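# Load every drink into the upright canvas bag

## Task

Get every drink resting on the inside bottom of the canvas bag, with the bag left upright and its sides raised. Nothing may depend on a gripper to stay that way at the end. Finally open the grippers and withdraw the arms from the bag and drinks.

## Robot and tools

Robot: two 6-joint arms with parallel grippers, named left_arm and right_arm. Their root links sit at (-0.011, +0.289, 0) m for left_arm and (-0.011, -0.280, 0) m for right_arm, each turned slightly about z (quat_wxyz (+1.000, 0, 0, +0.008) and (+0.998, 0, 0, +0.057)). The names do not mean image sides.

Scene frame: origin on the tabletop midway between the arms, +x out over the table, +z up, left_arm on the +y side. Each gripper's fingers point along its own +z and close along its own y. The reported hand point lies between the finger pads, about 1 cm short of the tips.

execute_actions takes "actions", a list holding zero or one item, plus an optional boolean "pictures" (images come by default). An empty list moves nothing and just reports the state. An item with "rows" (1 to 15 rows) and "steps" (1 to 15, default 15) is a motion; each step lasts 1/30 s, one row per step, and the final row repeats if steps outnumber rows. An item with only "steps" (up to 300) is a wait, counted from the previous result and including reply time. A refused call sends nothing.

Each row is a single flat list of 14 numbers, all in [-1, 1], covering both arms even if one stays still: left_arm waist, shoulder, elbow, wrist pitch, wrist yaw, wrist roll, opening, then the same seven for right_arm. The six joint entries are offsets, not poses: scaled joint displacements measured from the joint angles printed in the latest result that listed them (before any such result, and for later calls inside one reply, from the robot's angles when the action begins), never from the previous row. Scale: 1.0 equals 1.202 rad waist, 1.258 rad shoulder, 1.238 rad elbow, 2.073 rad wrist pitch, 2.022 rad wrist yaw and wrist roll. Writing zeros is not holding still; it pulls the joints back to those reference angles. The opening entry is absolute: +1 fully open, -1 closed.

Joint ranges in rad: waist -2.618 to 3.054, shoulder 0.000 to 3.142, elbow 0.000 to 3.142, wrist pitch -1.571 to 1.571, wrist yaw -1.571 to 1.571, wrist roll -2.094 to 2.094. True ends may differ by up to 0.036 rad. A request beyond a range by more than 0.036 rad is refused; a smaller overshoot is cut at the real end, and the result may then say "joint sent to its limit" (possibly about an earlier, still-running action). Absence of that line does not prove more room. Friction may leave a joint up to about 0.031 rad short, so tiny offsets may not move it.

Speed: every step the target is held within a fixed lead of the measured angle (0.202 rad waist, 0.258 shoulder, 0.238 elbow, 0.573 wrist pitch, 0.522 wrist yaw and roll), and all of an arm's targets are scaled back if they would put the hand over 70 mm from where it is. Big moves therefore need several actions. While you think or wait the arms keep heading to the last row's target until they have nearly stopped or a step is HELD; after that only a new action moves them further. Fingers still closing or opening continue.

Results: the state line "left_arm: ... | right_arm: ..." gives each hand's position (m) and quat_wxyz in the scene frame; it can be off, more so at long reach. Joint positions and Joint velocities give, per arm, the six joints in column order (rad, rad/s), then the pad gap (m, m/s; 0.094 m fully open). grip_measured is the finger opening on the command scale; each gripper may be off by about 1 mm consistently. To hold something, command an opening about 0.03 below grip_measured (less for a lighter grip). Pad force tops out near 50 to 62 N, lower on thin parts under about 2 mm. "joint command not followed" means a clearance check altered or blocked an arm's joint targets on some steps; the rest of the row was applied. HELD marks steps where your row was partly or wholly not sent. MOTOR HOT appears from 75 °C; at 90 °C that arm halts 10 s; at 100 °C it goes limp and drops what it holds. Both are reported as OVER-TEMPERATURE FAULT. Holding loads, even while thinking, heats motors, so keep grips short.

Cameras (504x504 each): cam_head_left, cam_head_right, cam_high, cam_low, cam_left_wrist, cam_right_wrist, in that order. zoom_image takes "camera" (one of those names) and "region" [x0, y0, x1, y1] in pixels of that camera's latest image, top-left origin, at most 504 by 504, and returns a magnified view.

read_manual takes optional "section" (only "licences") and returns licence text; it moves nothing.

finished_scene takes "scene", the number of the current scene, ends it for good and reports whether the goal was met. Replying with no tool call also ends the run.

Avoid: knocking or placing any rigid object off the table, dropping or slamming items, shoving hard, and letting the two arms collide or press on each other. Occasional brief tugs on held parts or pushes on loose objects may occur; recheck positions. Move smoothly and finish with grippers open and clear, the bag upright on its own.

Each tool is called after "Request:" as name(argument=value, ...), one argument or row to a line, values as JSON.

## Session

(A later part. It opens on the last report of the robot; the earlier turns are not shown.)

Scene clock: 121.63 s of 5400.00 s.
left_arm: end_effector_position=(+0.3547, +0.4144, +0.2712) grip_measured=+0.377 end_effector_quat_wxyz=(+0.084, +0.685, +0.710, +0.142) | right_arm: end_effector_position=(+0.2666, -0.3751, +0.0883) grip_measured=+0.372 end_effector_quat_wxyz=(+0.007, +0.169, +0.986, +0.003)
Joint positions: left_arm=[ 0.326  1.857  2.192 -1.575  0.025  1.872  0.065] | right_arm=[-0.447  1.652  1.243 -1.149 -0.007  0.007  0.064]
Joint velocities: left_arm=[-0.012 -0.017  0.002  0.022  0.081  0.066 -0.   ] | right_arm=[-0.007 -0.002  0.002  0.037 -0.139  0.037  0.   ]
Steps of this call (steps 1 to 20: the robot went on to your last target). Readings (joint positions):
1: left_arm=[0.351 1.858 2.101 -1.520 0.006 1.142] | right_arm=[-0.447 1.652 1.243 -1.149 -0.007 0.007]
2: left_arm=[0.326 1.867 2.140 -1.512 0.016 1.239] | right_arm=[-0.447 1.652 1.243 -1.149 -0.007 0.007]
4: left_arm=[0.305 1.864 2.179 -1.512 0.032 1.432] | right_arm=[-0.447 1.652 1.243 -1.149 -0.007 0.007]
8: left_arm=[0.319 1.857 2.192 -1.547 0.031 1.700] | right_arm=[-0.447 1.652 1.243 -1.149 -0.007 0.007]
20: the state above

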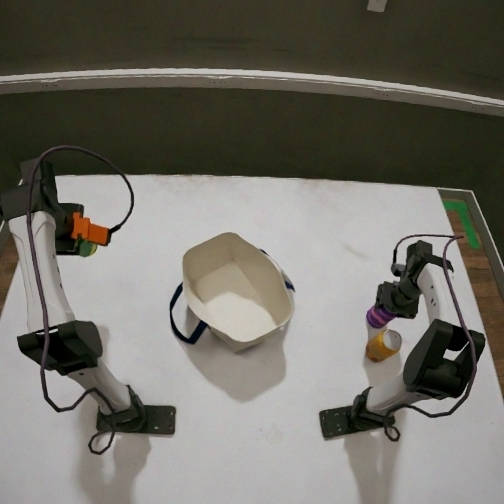

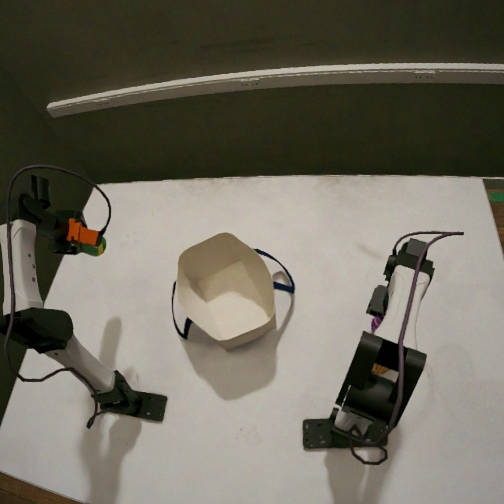

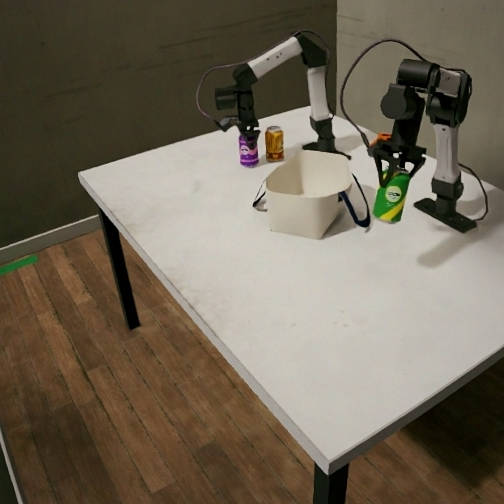

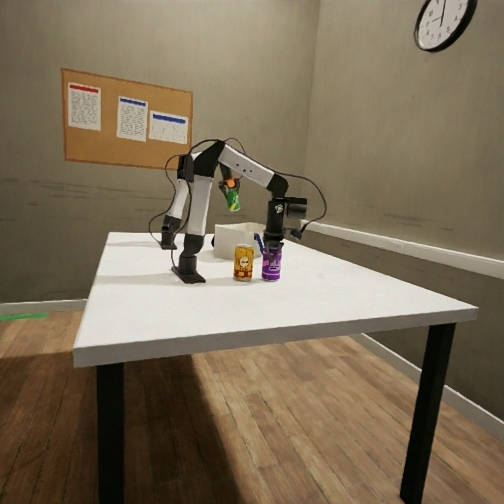

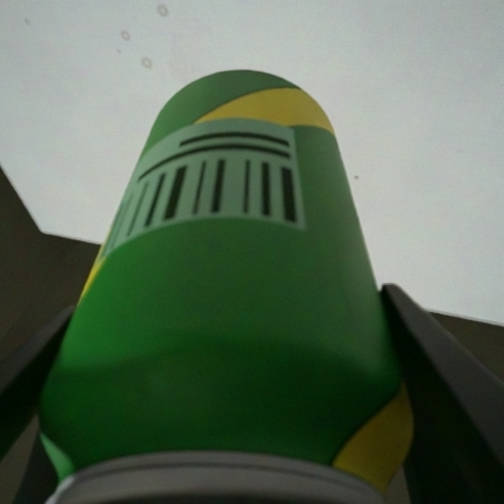

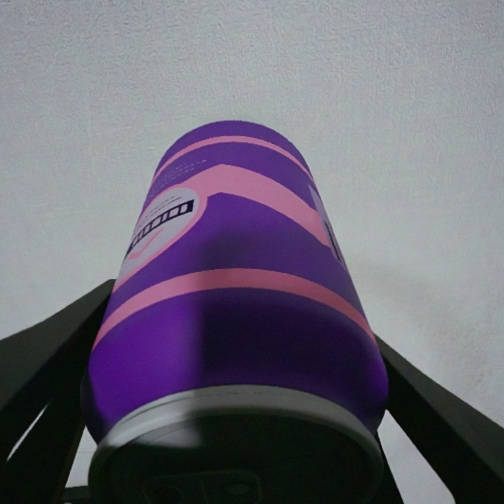

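Request:
execute_actions(
  actions=[
    {"rows":[[-0.02,0,0.05,0.01,0,0,0.33,0,0,0.03,-0.02,0,0,0.33],[-0.05,0,0.06,0.01,0,0,0.33,0,0,0.07,-0.04,0,0,0.33],[-0.09,0,0.06,0.01,0,0,0.33,0,0,0.12,-0.07,0,0,0.33],[-0.14,0,0.06,0.01,0,0,0.33,0,0,0.18,-0.1,0,0,0.33],[-0.19,0,0.06,0.01,0,0,0.33,0,0,0.24,-0.14,0,0,0.33],[-0.25,0,0.06,0.01,0,0,0.33,0,0,0.3,-0.17,0,0,0.33],[-0.31,0,0.06,0.01,0,0,0.33,0,0.02,0.36,-0.185,0,0.02,0.33],[-0.37,0,0.06,0.01,0,0,0.33,0,0.04,0.42,-0.185,0,0.04,0.33],[-0.43,0,0.06,0.01,0,0,0.33,0,0.06,0.48,-0.185,0,0.06,0.33],[-0.49,0,0.06,0.01,0,0,0.33,0,0.08,0.54,-0.185,0,0.08,0.33],[-0.54,0,0.06,0.01,0,0,0.33,0,0.1,0.6,-0.185,0,0.1,0.33],[-0.59,0,0.06,0.01,0,0,0.33,0,0.12,0.66,-0.185,0,0.1,0.33],[-0.63,0,0.06,0.01,0,0,0.33,0,0.13,0.72,-0.185,0,0.1,0.33],[-0.66,0,0.06,0.01,0,0,0.33,0,0.14,0.78,-0.185,0,0.1,0.33],[-0.68,0,0.06,0.01,0,0,0.33,0,0.15,0.83,-0.185,0,0.1,0.33]],"steps":15},
  ],
  pictures=false,
)

Request:
execute_actions(
  actions=[
    {"steps":20},
  ],
)

Scene clock: 138.67 s of 5400.00 s.
left_arm: end_effector_position=(+0.3578, +0.1488, +0.2700) grip_measured=+0.377 end_effector_quat_wxyz=(+0.124, +0.889, +0.427, +0.113) | right_arm: end_effector_position=(+0.3565, -0.4062, +0.2791) grip_measured=+0.372 end_effector_quat_wxyz=(+0.196, +0.237, +0.952, -0.014)
Joint positions: left_arm=[-0.376  1.885  2.222 -1.571  0.008  1.884  0.065] | right_arm=[-0.447  1.804  2.132 -1.504 -0.007  0.156  0.064]
Joint velocities: left_arm=[-1.8    0.046 -0.017  0.022 -0.037 -0.007  0.   ] | right_arm=[-0.007  0.632  1.961 -0.168  0.007  0.315  0.   ]
Steps of this call (steps 1 to 30: the robot went on to your last target; steps 31 to 90: nothing new was sent; then 13.53 s passed at rest; steps 91 to 105: all 15 steps of this action). Readings (joint positions):
91: left_arm=[0.325 1.858 2.194 -1.575 0.024 1.884] | right_arm=[-0.447 1.652 1.245 -1.152 -0.007 0.007]
92: left_arm=[0.319 1.862 2.202 -1.575 0.021 1.884] | right_arm=[-0.447 1.653 1.255 -1.164 -0.007 0.007]
94: left_arm=[0.278 1.867 2.217 -1.575 0.006 1.884] | right_arm=[-0.447 1.664 1.319 -1.231 -0.007 0.007]
98: left_arm=[0.070 1.870 2.222 -1.575 -0.006 1.884] | right_arm=[-0.447 1.679 1.594 -1.399 -0.007 0.023]
105: the state above

Scene clock: 139.33 s of 5400.00 s.
left_arm: end_effector_position=(+0.3368, +0.1046, +0.2696) grip_measured=+0.377 end_effector_quat_wxyz=(+0.135, +0.913, +0.374, +0.096) | right_arm: end_effector_position=(+0.3593, -0.4072, +0.2964) grip_measured=+0.372 end_effector_quat_wxyz=(+0.209, +0.258, +0.943, -0.010)
Joint positions: left_arm=[-0.491  1.885  2.222 -1.575  0.029  1.884  0.065] | right_arm=[-0.447  1.838  2.249 -1.56  -0.007  0.202  0.064]
Joint velocities: left_arm=[-0.002 -0.002  0.002  0.051  0.051 -0.007 -0.   ] | right_arm=[-0.007 -0.017 -0.002 -0.022  0.066  0.066  0.   ]
Steps of this call (steps 1 to 20: the robot went on to your last target). Readings (joint positions):
1: left_arm=[-0.434 1.885 2.222 -1.570 0.013 1.884] | right_arm=[-0.447 1.821 2.186 -1.504 -0.007 0.165]
2: left_arm=[-0.481 1.885 2.222 -1.570 0.026 1.884] | right_arm=[-0.447 1.827 2.218 -1.498 -0.007 0.173]
4: left_arm=[-0.530 1.885 2.222 -1.573 0.050 1.884] | right_arm=[-0.447 1.827 2.244 -1.503 -0.007 0.184]
8: left_arm=[-0.512 1.885 2.222 -1.575 0.049 1.884] | right_arm=[-0.447 1.831 2.249 -1.536 -0.007 0.195]
20: the state above

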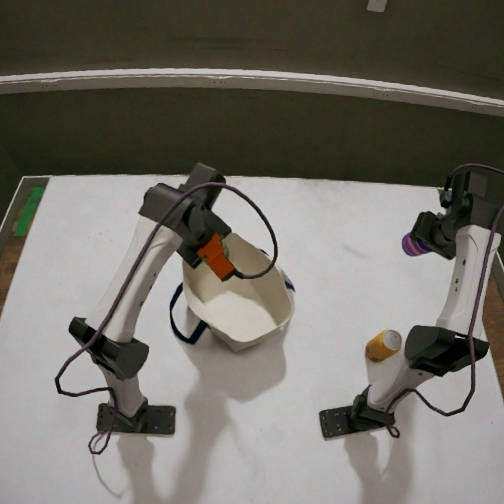

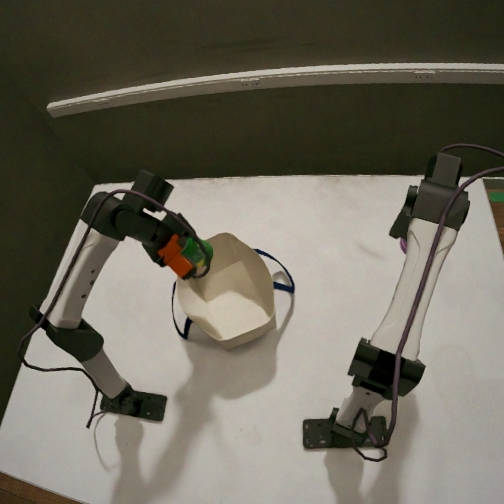

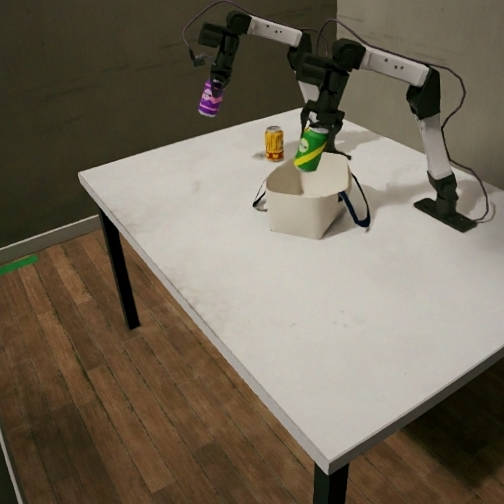

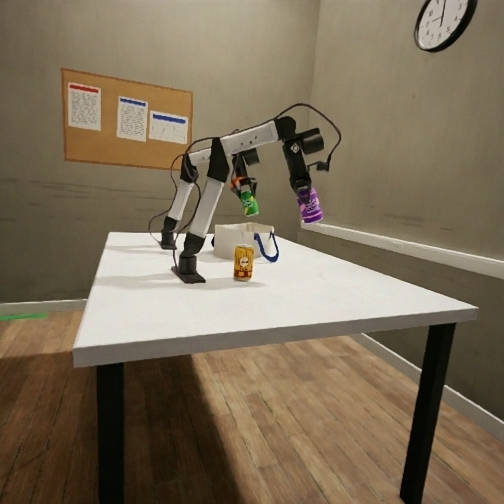

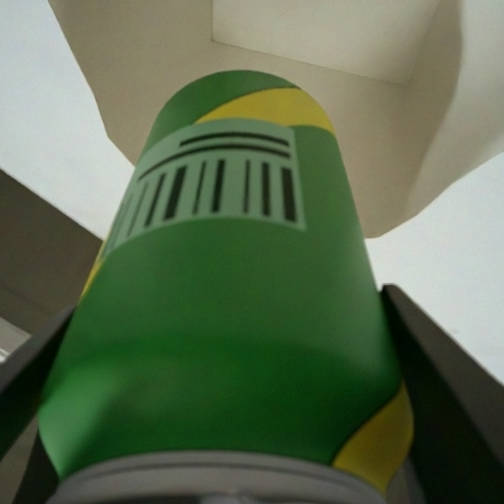

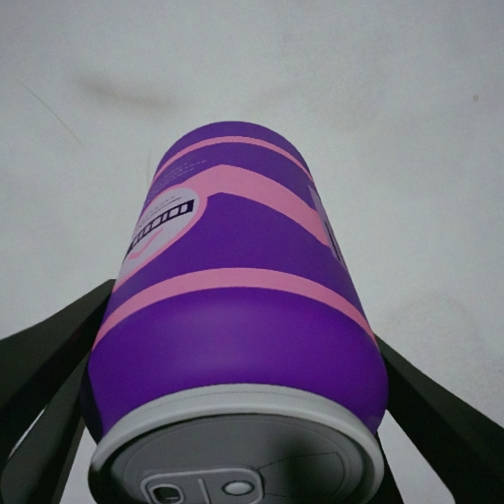

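Request:
execute_actions(
  actions=[
    {"rows":[[0,0.01,0,0,0,0,0.33,0,0,0,0,0,0,0.33],[0,0.025,0,0,0,0,0.33,0,0,0,0,0,0,0.33],[0,0.045,0,0,0,0,0.33,0,0,0,0,0,0,0.33],[0,0.065,-0.01,0.01,0,0,0.33,0,0,0,0,0,0,0.33],[0,0.085,-0.015,0.01,0,0,0.33,0,0,0,0,0,0,0.33],[0,0.105,-0.02,0.015,0,0,0.33,0,0,0,0,0,0,0.33],[0,0.125,-0.025,0.02,0,0,0.33,0,0,0,0,0,0,0.33],[0,0.145,-0.03,0.025,0,0,0.33,0,0,0,0,0,0,0.33],[0,0.165,-0.035,0.03,0,0,0.33,0,0,0,0,0,0,0.33],[0,0.185,-0.04,0.035,0,0,0.33,0,0,0,0,0,0,0.33],[0,0.2,-0.045,0.04,0,0,0.33,0,0,0,0,0,0,0.33],[0,0.215,-0.05,0.045,0,0,0.33,0,0,0,0,0,0,0.33],[0,0.225,-0.05,0.045,0,0,0.33,0,0,0,0,0,0,0.33],[0,0.235,-0.05,0.045,0,0,0.33,0,0,0,0,0,0,0.33]],"steps":15},
  ],
  pictures=false,
)

Request:
execute_actions(
  actions=[
    {"steps":15},
  ],
)

Scene clock: 149.73 s of 5400.00 s.
left_arm: end_effector_position=(+0.3671, +0.0890, +0.1283) grip_measured=+0.377 end_effector_quat_wxyz=(+0.014, +0.924, +0.381, -0.007) | right_arm: end_effector_position=(+0.3585, -0.4069, +0.2961) grip_measured=+0.372 end_effector_quat_wxyz=(+0.207, +0.258, +0.944, -0.010)
Joint positions: left_arm=[-0.491  2.207  2.159 -1.511  0.029  1.884  0.065] | right_arm=[-0.447  1.838  2.249 -1.564 -0.007  0.202  0.064]
Joint velocities: left_arm=[-0.002  0.569 -0.164  0.256 -0.007  0.022  0.   ] | right_arm=[-0.027 -0.007  0.007 -0.051 -0.007  0.022  0.001]
Steps of this call (steps 1 to 15: the robot went on to your last target; steps 16 to 90: nothing new was sent; then 6.90 s passed at rest; steps 91 to 105: all 15 steps of this action). Readings (joint positions):
91: left_arm=[-0.491 1.886 2.222 -1.575 0.029 1.884] | right_arm=[-0.447 1.838 2.249 -1.561 -0.007 0.202]
92: left_arm=[-0.491 1.890 2.222 -1.575 0.029 1.884] | right_arm=[-0.447 1.838 2.249 -1.564 -0.007 0.202]
94: left_arm=[-0.491 1.909 2.222 -1.575 0.029 1.884] | right_arm=[-0.447 1.838 2.249 -1.564 -0.007 0.202]
98: left_arm=[-0.491 2.003 2.215 -1.571 0.029 1.884] | right_arm=[-0.447 1.838 2.249 -1.564 -0.007 0.202]
105: the state above

Scene clock: 150.23 s of 5400.00 s.
left_arm: end_effector_position=(+0.3691, +0.0879, +0.1184) grip_measured=+0.377 end_effector_quat_wxyz=(+0.010, +0.924, +0.381, -0.011) | right_arm: end_effector_position=(+0.3585, -0.4069, +0.2961) grip_measured=+0.372 end_effector_quat_wxyz=(+0.207, +0.258, +0.944, -0.010)
Joint positions: left_arm=[-0.491  2.224  2.148 -1.493  0.029  1.884  0.065] | right_arm=[-0.447  1.838  2.249 -1.564 -0.007  0.202  0.064]
Joint velocities: left_arm=[-0.007 -0.022  0.017  0.051  0.037 -0.037  0.001] | right_arm=[-0.002 -0.022 -0.002  0.007 -0.11  -0.066 -0.001]
Steps of this call (steps 1 to 15: the robot went on to your last target). Readings (joint positions):
1: left_arm=[-0.491 2.223 2.153 -1.505 0.029 1.884] | right_arm=[-0.447 1.838 2.249 -1.564 -0.007 0.202]
2: left_arm=[-0.491 2.233 2.150 -1.500 0.029 1.884] | right_arm=[-0.447 1.838 2.249 -1.564 -0.007 0.202]
4: left_arm=[-0.491 2.237 2.148 -1.497 0.029 1.884] | right_arm=[-0.447 1.838 2.249 -1.564 -0.007 0.202]
8: left_arm=[-0.491 2.227 2.148 -1.493 0.029 1.884] | right_arm=[-0.447 1.838 2.249 -1.564 -0.007 0.202]
15: the state above

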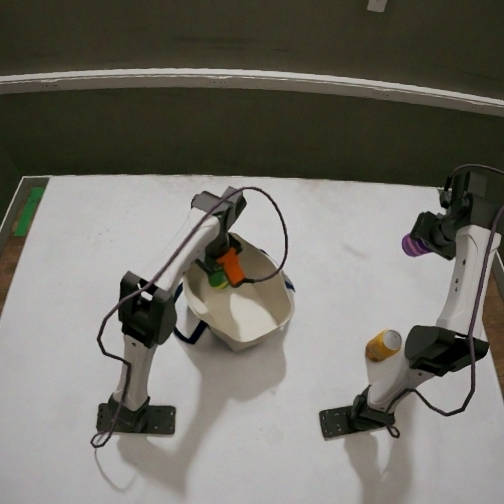

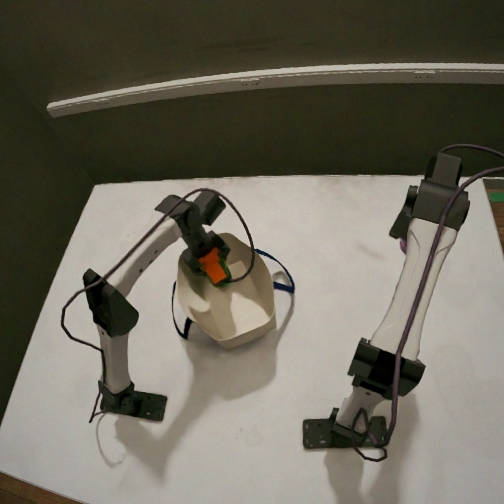

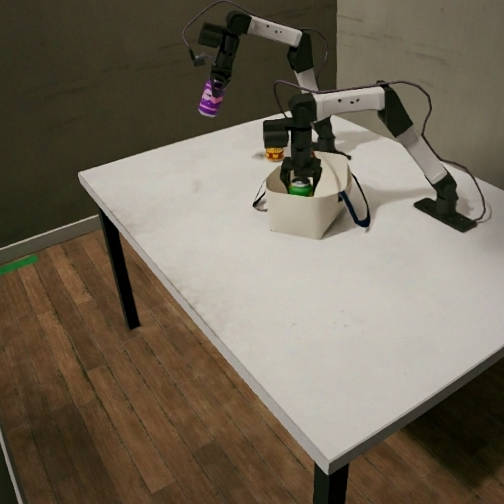

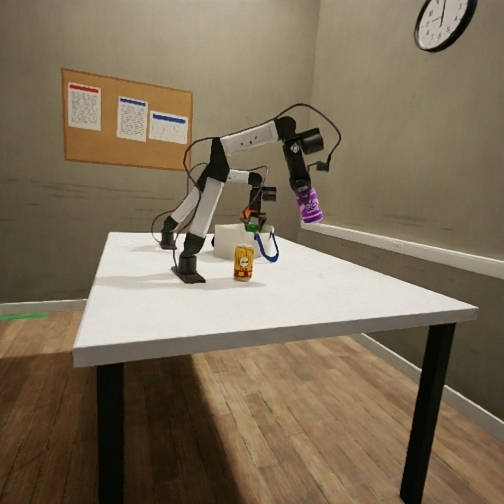

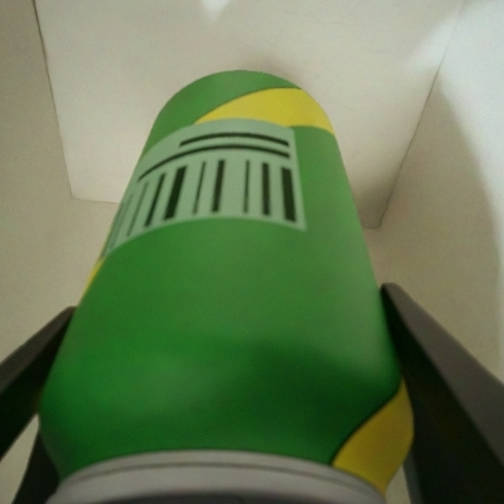

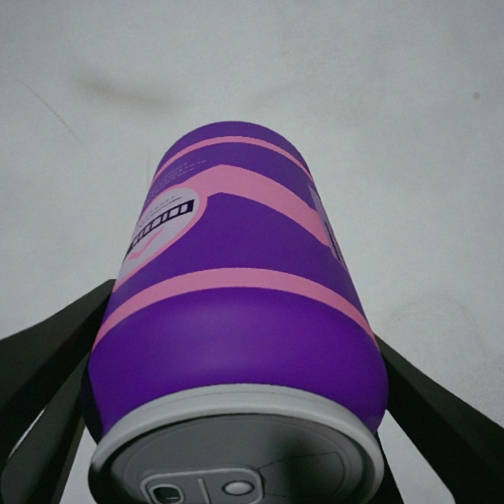

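Request:
execute_actions(
  actions=[
    {"rows":[[0,-0.02,0.01,0.01,0,0,0.33,0,0,0,0,0,0,0.33],[0,-0.015,0.01,0.015,0,0,0.33,0,0,0,0,0,0,0.33],[0,-0.01,0.01,0.02,0,0,0.33,0,0,0,0,0,0,0.33],[0,-0.005,0.01,0.025,0,0,0.33,0,0,0,0,0,0,0.33],[0,0,0.01,0.03,0,0,0.33,0,0,0,0,0,0,0.33],[0,0.005,0.01,0.035,0,0,0.33,0,0,0,0,0,0,0.33],[0,0.01,0.01,0.035,0,0,0.33,0,0,0,0,0,0,0.33],[0,0.015,0.01,0.035,0,0,0.33,0,0,0,0,0,0,0.33],[0,0.02,0.01,0.035,0,0,0.33,0,0,0,0,0,0,0.33],[0,0.025,0.01,0.035,0,0,0.33,0,0,0,0,0,0,0.33],[0,0.03,0.01,0.035,0,0,0.33,0,0,0,0,0,0,0.33]],"steps":15},
  ],
  pictures=false,
)

Request:
execute_actions(
  actions=[
    {"steps":10},
  ],
  pictures=false,
)

Scene clock: 158.10 s of 5400.00 s.
left_arm: end_effector_position=(+0.3814, +0.0816, +0.0942) grip_measured=+0.377 end_effector_quat_wxyz=(+0.010, +0.924, +0.381, -0.011) | right_arm: end_effector_position=(+0.3585, -0.4069, +0.2961) grip_measured=+0.372 end_effector_quat_wxyz=(+0.207, +0.258, +0.944, -0.010)
Joint positions: left_arm=[-0.491  2.282  2.148 -1.436  0.029  1.884  0.065] | right_arm=[-0.447  1.838  2.249 -1.564 -0.007  0.202  0.064]
Joint velocities: left_arm=[-0.012  0.139  0.002  0.037  0.037  0.037  0.   ] | right_arm=[ 0.012 -0.007 -0.002  0.007  0.007 -0.007 -0.001]
Steps of this call (steps 1 to 15: the robot went on to your last target; steps 16 to 90: nothing new was sent; then 4.37 s passed at rest; steps 91 to 105: all 15 steps of this action). Readings (joint positions):
91: left_arm=[-0.491 2.224 2.148 -1.492 0.029 1.884] | right_arm=[-0.447 1.838 2.249 -1.564 -0.007 0.202]
92: left_arm=[-0.491 2.224 2.148 -1.491 0.029 1.884] | right_arm=[-0.447 1.838 2.249 -1.564 -0.007 0.202]
94: left_arm=[-0.491 2.224 2.148 -1.484 0.029 1.884] | right_arm=[-0.447 1.838 2.249 -1.564 -0.007 0.202]
98: left_arm=[-0.491 2.234 2.148 -1.457 0.029 1.884] | right_arm=[-0.447 1.838 2.249 -1.564 -0.007 0.202]
105: the state above

Scene clock: 158.43 s of 5400.00 s.
left_arm: end_effector_position=(+0.3821, +0.0812, +0.0924) grip_measured=+0.377 end_effector_quat_wxyz=(+0.010, +0.924, +0.381, -0.011) | right_arm: end_effector_position=(+0.3585, -0.4069, +0.2961) grip_measured=+0.372 end_effector_quat_wxyz=(+0.207, +0.258, +0.944, -0.010)
Joint positions: left_arm=[-0.491  2.287  2.148 -1.432  0.029  1.884  0.065] | right_arm=[-0.447  1.838  2.249 -1.564 -0.007  0.202  0.064]
Joint velocities: left_arm=[ 0.002  0.017 -0.017  0.022  0.022  0.037 -0.   ] | right_arm=[ 0.017 -0.007 -0.007 -0.037 -0.051 -0.007  0.   ]
Steps of this call (steps 1 to 10: the robot went on to your last target). Readings (joint positions):
1: left_arm=[-0.491 2.286 2.148 -1.435 0.029 1.884] | right_arm=[-0.447 1.838 2.249 -1.564 -0.007 0.202]
2: left_arm=[-0.491 2.287 2.148 -1.435 0.029 1.884] | right_arm=[-0.447 1.838 2.249 -1.564 -0.007 0.202]
4: left_arm=[-0.491 2.287 2.148 -1.433 0.029 1.884] | right_arm=[-0.447 1.838 2.249 -1.564 -0.007 0.202]
8: left_arm=[-0.491 2.287 2.148 -1.432 0.029 1.884] | right_arm=[-0.447 1.838 2.249 -1.564 -0.007 0.202]
10: the state above

Request:
execute_actions(
  actions=[
    {"rows":[[0,-0.015,0.01,0.005,0,0,0.33,0,0,0,0,0,0,0.33],[0,-0.01,0.01,0.005,0,0,0.33,0,0,0,0,0,0,0.33],[0,-0.005,0.01,0.005,0,0,0.33,0,0,0,0,0,0,0.33],[0,0,0.01,0.005,0,0,0.33,0,0,0,0,0,0,0.33]],"steps":12},
  ],
)

Scene clock: 162.63 s of 5400.00 s.
left_arm: end_effector_position=(+0.3822, +0.0812, +0.0918) grip_measured=+0.377 end_effector_quat_wxyz=(+0.009, +0.924, +0.381, -0.011) | right_arm: end_effector_position=(+0.3585, -0.4069, +0.2961) grip_measured=+0.372 end_effector_quat_wxyz=(+0.207, +0.258, +0.944, -0.010)
Joint positions: left_arm=[-0.491  2.288  2.148 -1.431  0.029  1.884  0.065] | right_arm=[-0.447  1.838  2.249 -1.564 -0.007  0.202  0.064]
Joint velocities: left_arm=[-0.007 -0.017 -0.012 -0.066 -0.051  0.007 -0.   ] | right_arm=[ 0.007  0.007 -0.007  0.037 -0.066 -0.037 -0.   ]
Steps of this call (steps 1 to 15: the robot went on to your last target; steps 16 to 90: nothing new was sent; then 0.80 s passed at rest; steps 91 to 102: all 12 steps of this action). Readings (joint positions):
91: left_arm=[-0.491 2.287 2.148 -1.431 0.029 1.884] | right_arm=[-0.447 1.838 2.249 -1.564 -0.007 0.202]
92: left_arm=[-0.491 2.287 2.148 -1.431 0.029 1.884] | right_arm=[-0.447 1.838 2.249 -1.564 -0.007 0.202]
94: left_arm=[-0.491 2.287 2.148 -1.431 0.029 1.884] | right_arm=[-0.447 1.838 2.249 -1.564 -0.007 0.202]
98: left_arm=[-0.491 2.288 2.148 -1.431 0.029 1.884] | right_arm=[-0.447 1.838 2.249 -1.564 -0.007 0.202]
102: the state above

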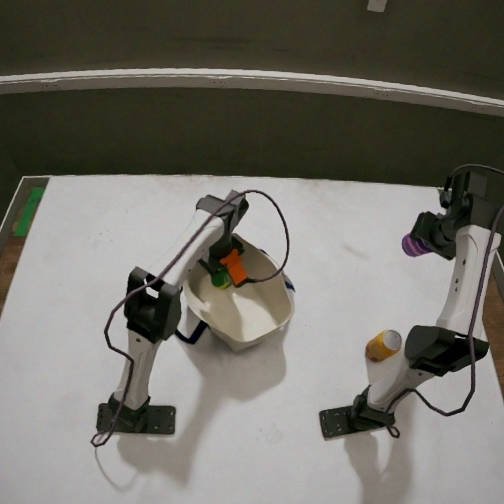

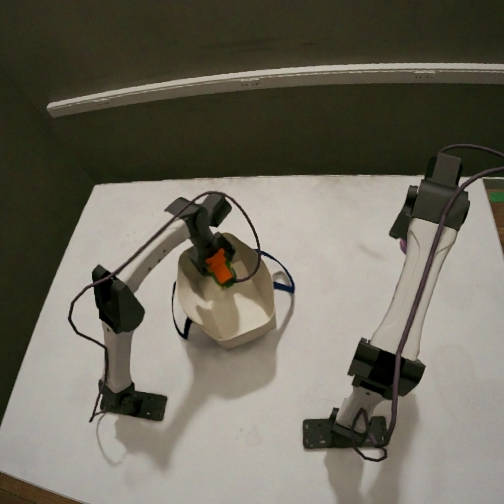

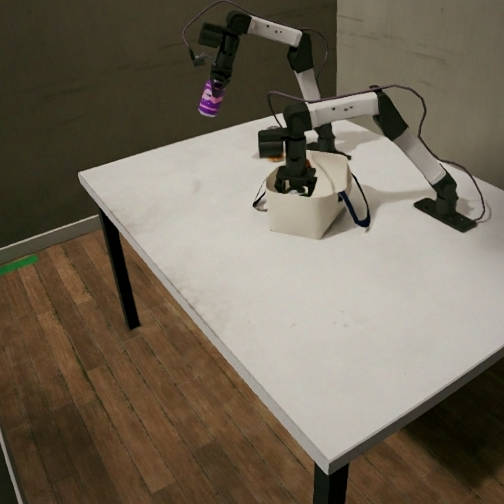

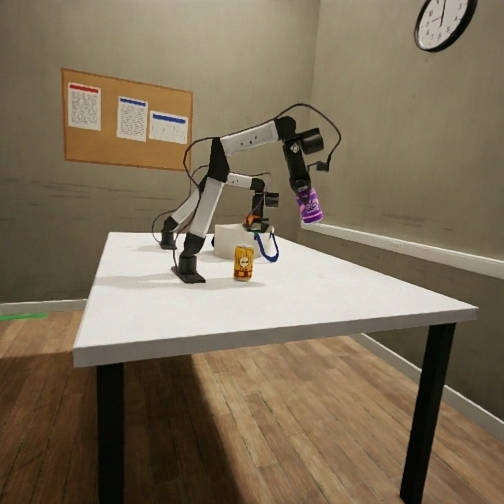

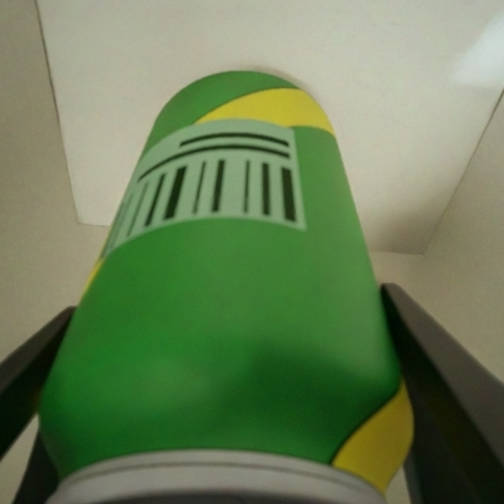

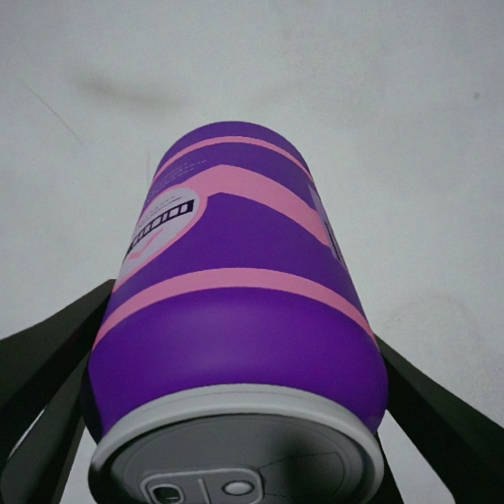

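Request:
execute_actions(
  actions=[
    {"rows":[[0,-0.02,0,0,0,0,0.5,0,0,0,0,0,0,0.33],[0,-0.02,0,0,0,0,0.65,0,0,0,0,0,0,0.33],[0,-0.02,0,0,0,0,0.8,0,0,0,0,0,0,0.33],[0,-0.02,0,0,0,0,0.8,0,0,0,0,0,0,0.33],[0,-0.02,0,0,0,0,0.8,0,0,0,0,0,0,0.33],[0,-0.04,0,0,0,0,0.8,0,0,0,0,0,0,0.33],[0,-0.06,0,0,0,0,0.8,0,0,0,0,0,0,0.33],[0,-0.09,0,0,0,0,0.8,0,0,0,0,0,0,0.33],[0,-0.12,0,0,0,0,0.8,0,0,0,0,0,0,0.33],[0,-0.15,0,0,0,0,0.8,0,0,0,0,0,0,0.33],[0,-0.19,0,0,0,0,0.8,0,0,0,0,0,0,0.33],[0,-0.23,0,0,0,0,0.8,0,0,0,0,0,0,0.33],[0,-0.27,0,0,0,0,0.8,0,0,0,0,0,0,0.33],[0,-0.31,0,0,0,0,0.8,0,0,0,0,0,0,0.33],[0,-0.34,0,0,0,0,0.8,0,0,0,0,0,0,0.33]],"steps":15},
  ],
  pictures=false,
)

Request:
execute_actions(
  actions=[
    {"rows":[[0.03,-0.1,0,0,0,0,0.8,0,0,0,0,0,0,0.33],[0.08,-0.13,0,0,0,0,0.8,0,0,0,0,0,0,0.33],[0.14,-0.16,-0.02,0,0,-0.05,0.8,0,0,0,0,0,0,0.33],[0.2,-0.2,-0.05,0,0,-0.1,0.8,0.02,0,0,0,0,0,0.33],[0.27,-0.24,-0.09,0,0,-0.15,0.8,0.05,0,0,0,0,0,0.33],[0.34,-0.28,-0.13,0,0,-0.2,0.8,0.09,0,0,0,0,0,0.33],[0.41,-0.32,-0.17,0,0,-0.25,0.8,0.13,0,0,0,0,0,0.33],[0.48,-0.36,-0.21,0,0,-0.3,0.8,0.18,0,0,0,0,0,0.33],[0.55,-0.4,-0.25,0,0,-0.35,0.8,0.23,0,0,0,0,0,0.33],[0.62,-0.44,-0.29,0,0,-0.4,0.8,0.28,0,0,0,0,0,0.33],[0.69,-0.47,-0.33,0,0,-0.45,0.8,0.33,0,0,0,0,0,0.33],[0.75,-0.5,-0.37,0,0,-0.5,0.8,0.37,0,0,0,0,0,0.33],[0.8,-0.52,-0.4,0,0,-0.6,0.8,0.4,0,0,0,0,0,0.33],[0.85,-0.54,-0.43,0,0,-0.75,0.8,0.43,0,0,0,0,0,0.33],[0.9,-0.55,-0.45,0,0,-0.93,0.8,0.45,0,0,0,0,0,0.33]],"steps":15},
  ],
  pictures=false,
)

Request:
execute_actions(
  actions=[
    {"steps":20},
  ],
)

Scene clock: 184.33 s of 5400.00 s.
left_arm: end_effector_position=(+0.3752, +0.0848, +0.2019) grip_measured=+0.798 end_effector_quat_wxyz=(+0.109, +0.917, +0.376, +0.074) | right_arm: end_effector_position=(+0.3585, -0.4069, +0.2961) grip_measured=+0.372 end_effector_quat_wxyz=(+0.207, +0.258, +0.944, -0.010)
Joint positions: left_arm=[-0.491  2.028  2.148 -1.428  0.029  1.884  0.084] | right_arm=[-0.447  1.838  2.249 -1.564 -0.007  0.202  0.064]
Joint velocities: left_arm=[-0.002 -1.37  -0.012 -0.022 -0.051 -0.022 -0.001] | right_arm=[ 0.022 -0.012  0.012  0.022 -0.007 -0.051 -0.001]
Steps of this call (steps 1 to 15: the robot went on to your last target; steps 16 to 90: nothing new was sent; then 18.20 s passed at rest; steps 91 to 105: all 15 steps of this action). Readings (joint positions):
91: left_arm=[-0.491 2.288 2.148 -1.431 0.029 1.884] | right_arm=[-0.447 1.838 2.249 -1.564 -0.007 0.202]
92: left_arm=[-0.491 2.288 2.148 -1.431 0.029 1.884] | right_arm=[-0.447 1.838 2.249 -1.564 -0.007 0.202]
94: left_arm=[-0.491 2.288 2.148 -1.431 0.029 1.884] | right_arm=[-0.447 1.838 2.249 -1.564 -0.007 0.202]
98: left_arm=[-0.491 2.272 2.148 -1.431 0.029 1.884] | right_arm=[-0.447 1.838 2.249 -1.564 -0.007 0.202]
105: the state above

Scene clock: 184.83 s of 5400.00 s.
left_arm: end_effector_position=(+0.2717, +0.3806, +0.2746) grip_measured=+0.799 end_effector_quat_wxyz=(+0.176, +0.338, +0.916, +0.124) | right_arm: end_effector_position=(+0.3749, -0.2205, +0.2961) grip_measured=+0.372 end_effector_quat_wxyz=(+0.204, +0.024, +0.978, +0.038)
Joint positions: left_arm=[ 0.315  1.396  1.671 -1.413  0.029  1.031  0.085] | right_arm=[ 0.039  1.838  2.249 -1.564 -0.003  0.202  0.064]
Joint velocities: left_arm=[ 2.151 -0.94  -1.106 -0.198  0.007 -2.821 -0.   ] | right_arm=[ 1.419 -0.012 -0.007 -0.007 -0.3   -0.037  0.001]
Steps of this call (steps 1 to 15: all 15 steps of this action). Readings (joint positions):
1: left_arm=[-0.488 1.983 2.148 -1.428 0.030 1.884] | right_arm=[-0.447 1.838 2.249 -1.564 -0.007 0.202]
2: left_arm=[-0.479 1.938 2.148 -1.427 0.032 1.884] | right_arm=[-0.447 1.838 2.249 -1.564 -0.007 0.202]
4: left_arm=[-0.417 1.860 2.145 -1.426 0.039 1.848] | right_arm=[-0.446 1.838 2.249 -1.564 -0.007 0.202]
8: left_arm=[-0.178 1.695 2.022 -1.405 0.037 1.641] | right_arm=[-0.366 1.838 2.249 -1.564 0.016 0.202]
15: the state above

Scene clock: 185.50 s of 5400.00 s.
left_arm: end_effector_position=(+0.2200, +0.4463, +0.2655) grip_measured=+0.799 end_effector_quat_wxyz=(+0.191, -0.277, +0.940, +0.054) | right_arm: end_effector_position=(+0.3701, -0.1951, +0.2961) grip_measured=+0.372 end_effector_quat_wxyz=(+0.201, -0.007, +0.978, +0.049)
Joint positions: left_arm=[ 0.595  1.35   1.61  -1.432  0.018  0.033  0.085] | right_arm=[ 0.101  1.838  2.249 -1.564 -0.013  0.202  0.064]
Joint velocities: left_arm=[-0.007  0.012  0.007  0.037  0.037 -0.11   0.   ] | right_arm=[-0.022  0.002  0.002  0.022  0.095  0.066  0.   ]
Steps of this call (steps 1 to 20: the robot went on to your last target). Readings (joint positions):
1: left_arm=[0.391 1.371 1.642 -1.421 0.028 0.935] | right_arm=[0.081 1.838 2.249 -1.564 -0.013 0.202]
2: left_arm=[0.465 1.357 1.626 -1.428 0.027 0.838] | right_arm=[0.108 1.838 2.249 -1.564 -0.024 0.202]
4: left_arm=[0.570 1.350 1.615 -1.432 0.019 0.643] | right_arm=[0.125 1.838 2.249 -1.564 -0.036 0.202]
8: left_arm=[0.595 1.350 1.610 -1.432 0.018 0.292] | right_arm=[0.107 1.838 2.249 -1.564 -0.022 0.202]
20: the state above

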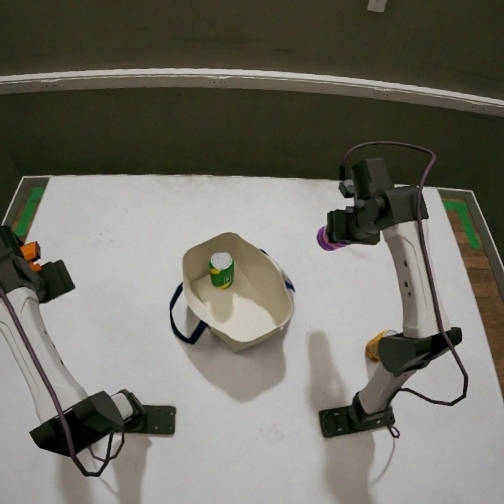

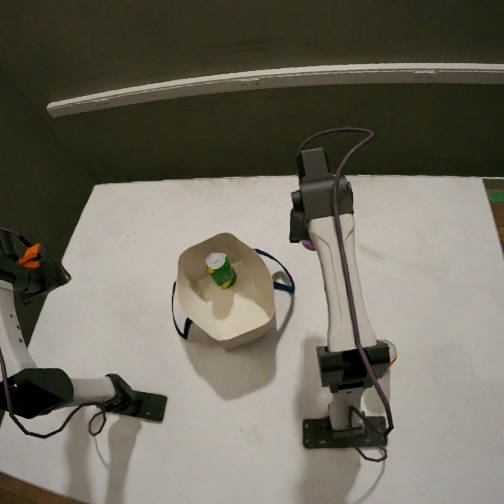

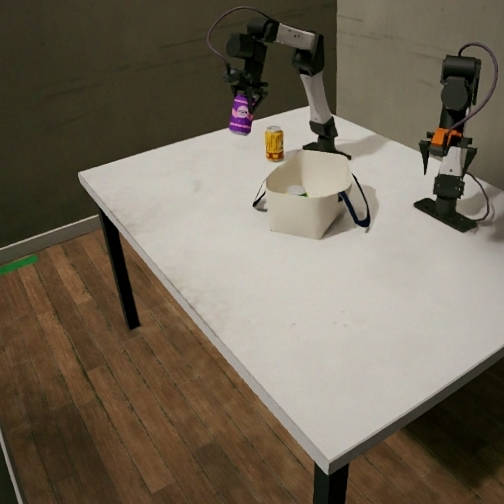

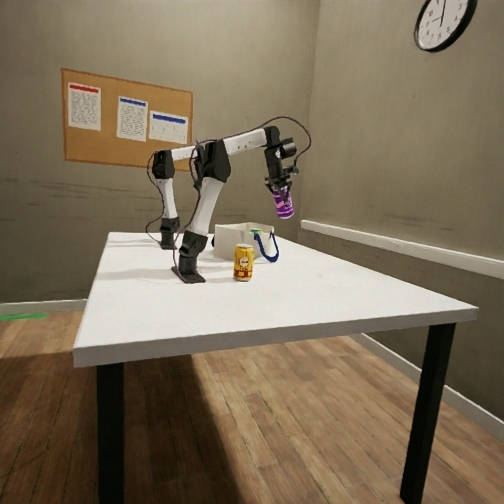

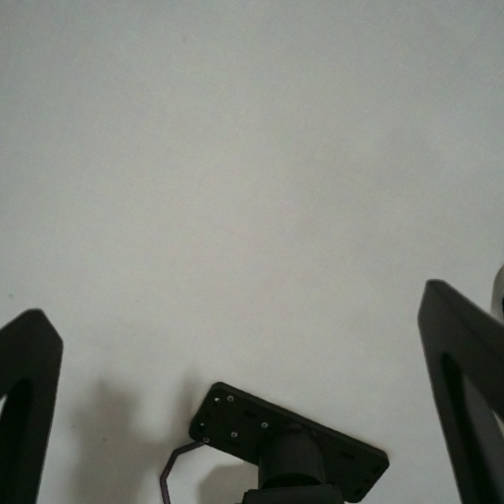

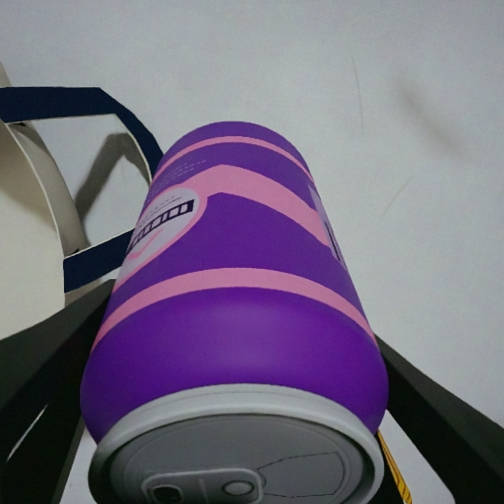

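Request:
execute_actions(
  actions=[
    {"rows":[[0,0,0,0,0,0,0.8,0.02,0,0,0,0,0,0.33],[0,0,0,0,0,0,0.8,0.05,0,0,0,0,0,0.33],[0,0,0,0,0,0,0.8,0.09,0,0,0,0,0,0.33],[0,0,0,0,0,0,0.8,0.13,0,0,0,0,0,0.33],[0,0,0,0,0,0,0.8,0.18,0,0,0,0,0,0.33],[0,0,0,0,0,0,0.8,0.23,0,0,0,0,0,0.33],[0,0,0,0,0,0,0.8,0.28,0,0,0,0,0,0.33],[0,0,0,0,0,0,0.8,0.33,0,0,0,0,0,0.33],[0,0,0,0,0,0,0.8,0.37,0,0,0,0,0,0.33],[0,0,0,0,0,0,0.8,0.41,0,0,0,0,0,0.33],[0,0,0,0,0,0,0.8,0.44,0,0,0,0,0,0.33],[0,0,0,0,0,0,0.8,0.46,0.02,0,0,0,0,0.33],[0,0,0,0,0,0,0.8,0.47,0.04,0,0,0,0,0.33],[0,0,0,0,0,0,0.8,0.47,0.06,0,0,0,0,0.33],[0,0,0,0,0,0,0.8,0.47,0.08,0,0,0,0,0.33]],"steps":15},
  ],
  pictures=false,
)

Request:
execute_actions(
  actions=[
    {"steps":12},
  ],
)

Scene clock: 194.77 s of 5400.00 s.
left_arm: end_effector_position=(+0.2200, +0.4463, +0.2655) grip_measured=+0.799 end_effector_quat_wxyz=(+0.191, -0.282, +0.939, +0.053) | right_arm: end_effector_position=(+0.2597, +0.0084, +0.2846) grip_measured=+0.372 end_effector_quat_wxyz=(+0.160, -0.294, +0.936, +0.108)
Joint positions: left_arm=[ 0.595  1.35   1.61  -1.432  0.018  0.022  0.085] | right_arm=[ 0.689  1.869  2.249 -1.564 -0.035  0.202  0.064]
Joint velocities: left_arm=[-0.017 -0.002 -0.002 -0.022  0.022 -0.007  0.   ] | right_arm=[ 0.369  0.471 -0.012  0.081 -0.212 -0.095 -0.   ]
Steps of this call (steps 1 to 30: the robot went on to your last target; steps 31 to 90: nothing new was sent; then 5.77 s passed at rest; steps 91 to 105: all 15 steps of this action). Readings (joint positions):
91: left_arm=[0.595 1.350 1.610 -1.432 0.018 0.016] | right_arm=[0.102 1.838 2.249 -1.564 -0.013 0.202]
92: left_arm=[0.595 1.350 1.610 -1.432 0.018 0.017] | right_arm=[0.107 1.838 2.249 -1.564 -0.010 0.202]
94: left_arm=[0.595 1.350 1.610 -1.432 0.018 0.019] | right_arm=[0.145 1.838 2.249 -1.564 0.004 0.202]
98: left_arm=[0.595 1.350 1.610 -1.432 0.018 0.020] | right_arm=[0.348 1.838 2.249 -1.564 0.015 0.202]
105: the state above

Scene clock: 195.17 s of 5400.00 s.
left_arm: end_effector_position=(+0.2200, +0.4463, +0.2655) grip_measured=+0.799 end_effector_quat_wxyz=(+0.191, -0.282, +0.939, +0.053) | right_arm: end_effector_position=(+0.2764, +0.0120, +0.2492) grip_measured=+0.372 end_effector_quat_wxyz=(+0.125, -0.286, +0.947, +0.077)
Joint positions: left_arm=[ 0.595  1.35   1.61  -1.432  0.018  0.022  0.085] | right_arm=[ 0.673  1.962  2.249 -1.564 -0.018  0.202  0.064]
Joint velocities: left_arm=[-0.012  0.002 -0.002  0.007 -0.022  0.022  0.001] | right_arm=[-0.017  0.002 -0.002 -0.007  0.022 -0.007 -0.001]
Steps of this call (steps 1 to 12: the robot went on to your last target). Readings (joint positions):
1: left_arm=[0.595 1.350 1.610 -1.432 0.018 0.022] | right_arm=[0.696 1.887 2.249 -1.564 -0.040 0.202]
2: left_arm=[0.595 1.350 1.610 -1.432 0.018 0.022] | right_arm=[0.695 1.906 2.249 -1.564 -0.040 0.202]
4: left_arm=[0.595 1.350 1.610 -1.432 0.018 0.022] | right_arm=[0.686 1.940 2.249 -1.564 -0.033 0.202]
8: left_arm=[0.595 1.350 1.610 -1.432 0.018 0.022] | right_arm=[0.674 1.962 2.249 -1.564 -0.020 0.202]
12: the state above

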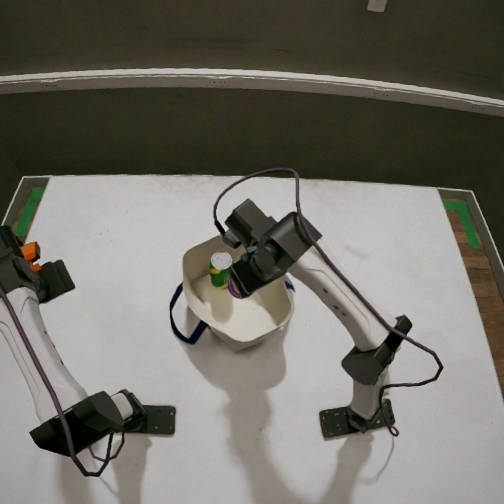

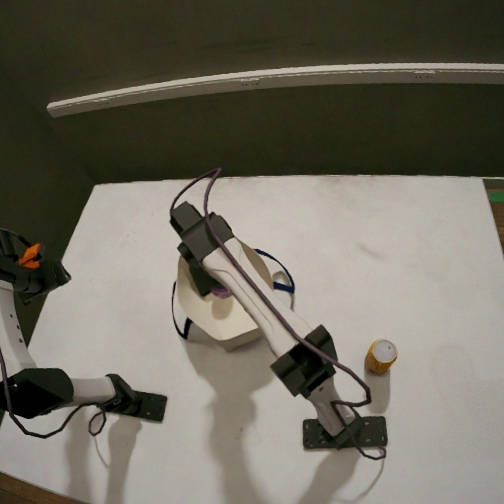

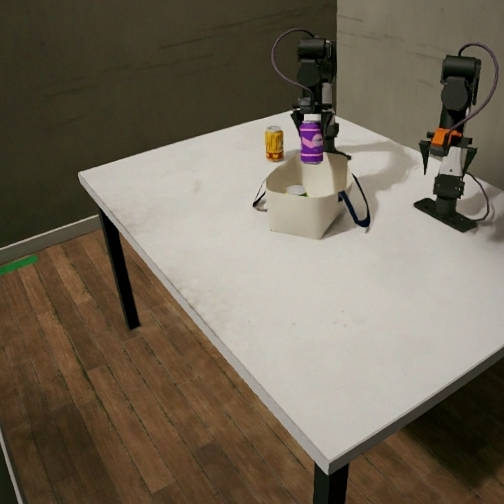

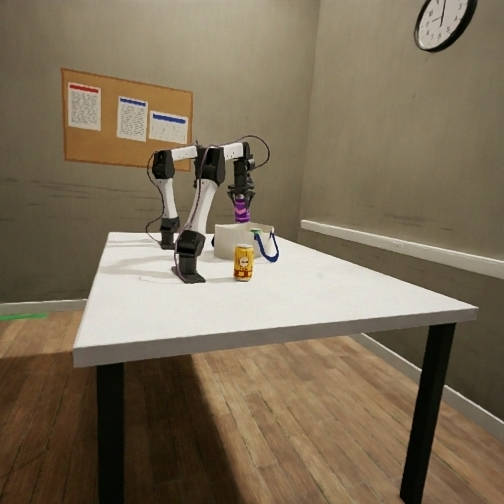

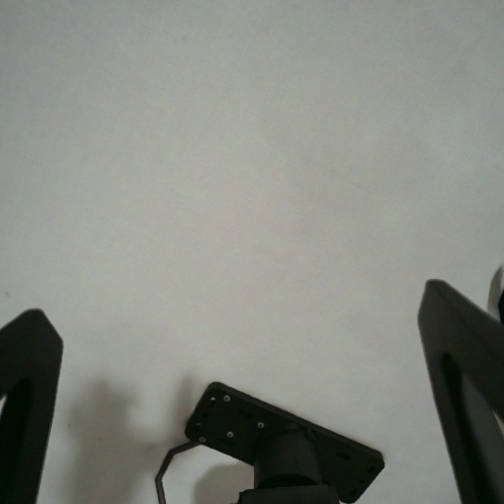

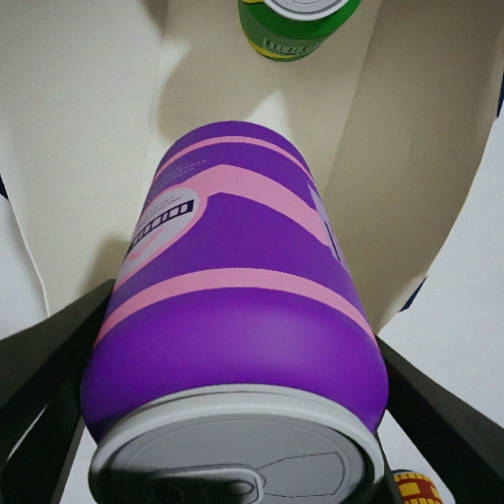

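Request:
execute_actions(
  actions=[
    {"rows":[[0,0,0,0,0,0,0.8,0,0,0.01,0,0,0,0.33],[0,0,0,0,0,0,0.8,0,0.02,0.02,0,0,0,0.33],[0,0,0,0,0,0,0.8,0,0.04,0.03,0,0,0,0.33],[0,0,0,0,0,0,0.8,0,0.06,0.04,0.01,0,0,0.33],[0,0,0,0,0,0,0.8,0,0.08,0.04,0.01,0,0,0.33],[0,0,0,0,0,0,0.8,0,0.1,0.04,0.015,0,0,0.33],[0,0,0,0,0,0,0.8,0,0.12,0.04,0.02,0,0,0.33],[0,0,0,0,0,0,0.8,0,0.14,0.04,0.025,0,0,0.33],[0,0,0,0,0,0,0.8,0,0.16,0.04,0.025,0,0,0.33],[0,0,0,0,0,0,0.8,0,0.18,0.04,0.025,0,0,0.33],[0,0,0,0,0,0,0.8,0,0.195,0.04,0.025,0,0,0.33],[0,0,0,0,0,0,0.8,0,0.21,0.04,0.025,0,0,0.33],[0,0,0,0,0,0,0.8,0,0.22,0.04,0.025,0,0,0.33],[0,0,0,0,0,0,0.8,0,0.23,0.04,0.025,0,0,0.33]],"steps":15},
  ],
  pictures=false,
)

Request:
execute_actions(
  actions=[
    {"steps":12},
  ],
)

Scene clock: 203.43 s of 5400.00 s.
left_arm: end_effector_position=(+0.2200, +0.4463, +0.2655) grip_measured=+0.799 end_effector_quat_wxyz=(+0.191, -0.282, +0.939, +0.053) | right_arm: end_effector_position=(+0.3032, +0.0388, +0.1379) grip_measured=+0.372 end_effector_quat_wxyz=(+0.026, -0.288, +0.957, +0.024)
Joint positions: left_arm=[ 0.595  1.35   1.61  -1.432  0.018  0.022  0.085] | right_arm=[ 0.673  2.258  2.281 -1.526 -0.017  0.202  0.064]
Joint velocities: left_arm=[ 0.002 -0.002 -0.012 -0.007 -0.007 -0.007  0.   ] | right_arm=[ 0.002  0.525 -0.002  0.081 -0.037  0.051 -0.   ]
Steps of this call (steps 1 to 30: the robot went on to your last target; steps 31 to 90: nothing new was sent; then 4.77 s passed at rest; steps 91 to 105: all 15 steps of this action). Readings (joint positions):
91: left_arm=[0.595 1.350 1.610 -1.432 0.018 0.022] | right_arm=[0.673 1.962 2.249 -1.564 -0.017 0.202]
92: left_arm=[0.595 1.350 1.610 -1.432 0.018 0.022] | right_arm=[0.673 1.963 2.249 -1.564 -0.017 0.202]
94: left_arm=[0.595 1.350 1.610 -1.432 0.018 0.022] | right_arm=[0.673 1.979 2.260 -1.564 -0.017 0.202]
98: left_arm=[0.595 1.350 1.610 -1.432 0.018 0.022] | right_arm=[0.673 2.061 2.281 -1.556 -0.017 0.202]
105: the state above

Scene clock: 203.83 s of 5400.00 s.
left_arm: end_effector_position=(+0.2200, +0.4463, +0.2655) grip_measured=+0.799 end_effector_quat_wxyz=(+0.191, -0.282, +0.939, +0.053) | right_arm: end_effector_position=(+0.3044, +0.0400, +0.1282) grip_measured=+0.372 end_effector_quat_wxyz=(+0.018, -0.288, +0.957, +0.020)
Joint positions: left_arm=[ 0.595  1.35   1.61  -1.432  0.018  0.022  0.085] | right_arm=[ 0.673  2.281  2.281 -1.521 -0.017  0.202  0.064]
Joint velocities: left_arm=[-0.002 -0.007 -0.007 -0.051  0.022  0.037 -0.001] | right_arm=[ 0.017 -0.012  0.002 -0.022  0.066 -0.022 -0.   ]
Steps of this call (steps 1 to 12: the robot went on to your last target). Readings (joint positions):
1: left_arm=[0.595 1.350 1.610 -1.432 0.018 0.022] | right_arm=[0.673 2.273 2.281 -1.524 -0.017 0.202]
2: left_arm=[0.595 1.350 1.610 -1.432 0.018 0.022] | right_arm=[0.673 2.282 2.281 -1.523 -0.017 0.202]
4: left_arm=[0.595 1.350 1.610 -1.432 0.018 0.022] | right_arm=[0.673 2.286 2.281 -1.522 -0.017 0.202]
8: left_arm=[0.595 1.350 1.610 -1.432 0.018 0.022] | right_arm=[0.673 2.281 2.281 -1.521 -0.017 0.202]
12: the state above

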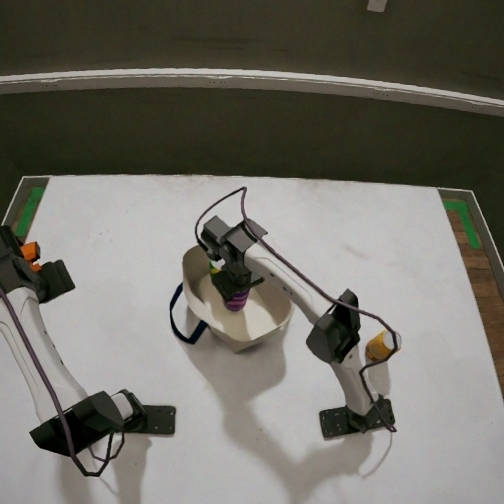

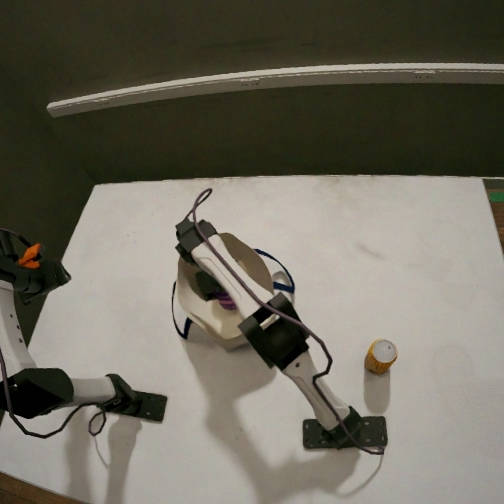

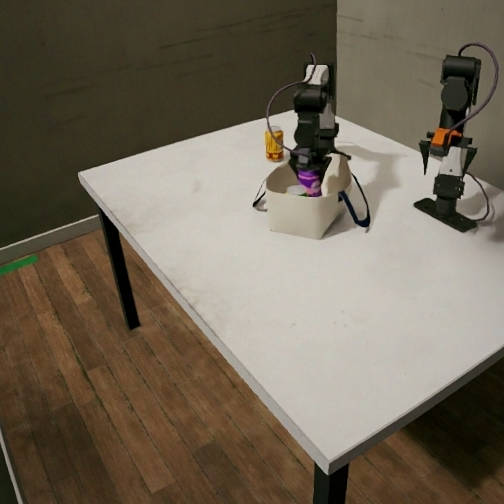

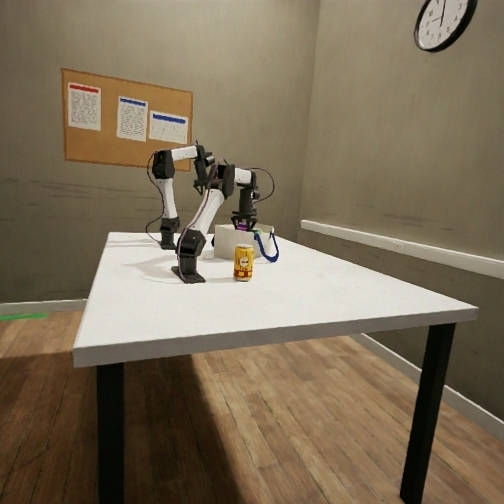

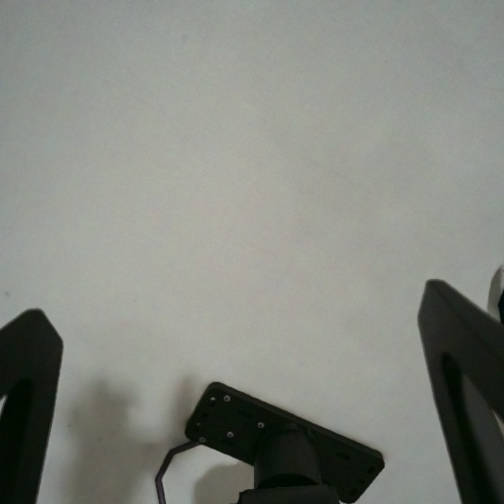

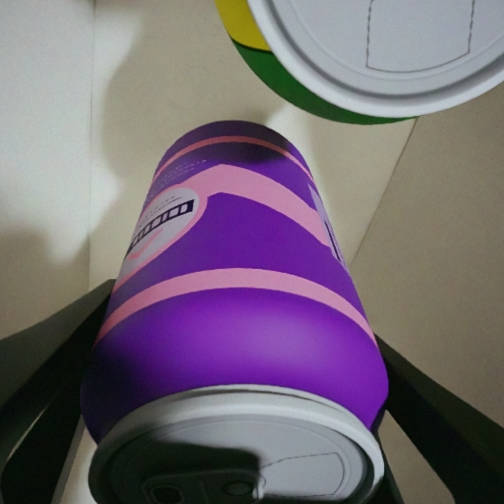

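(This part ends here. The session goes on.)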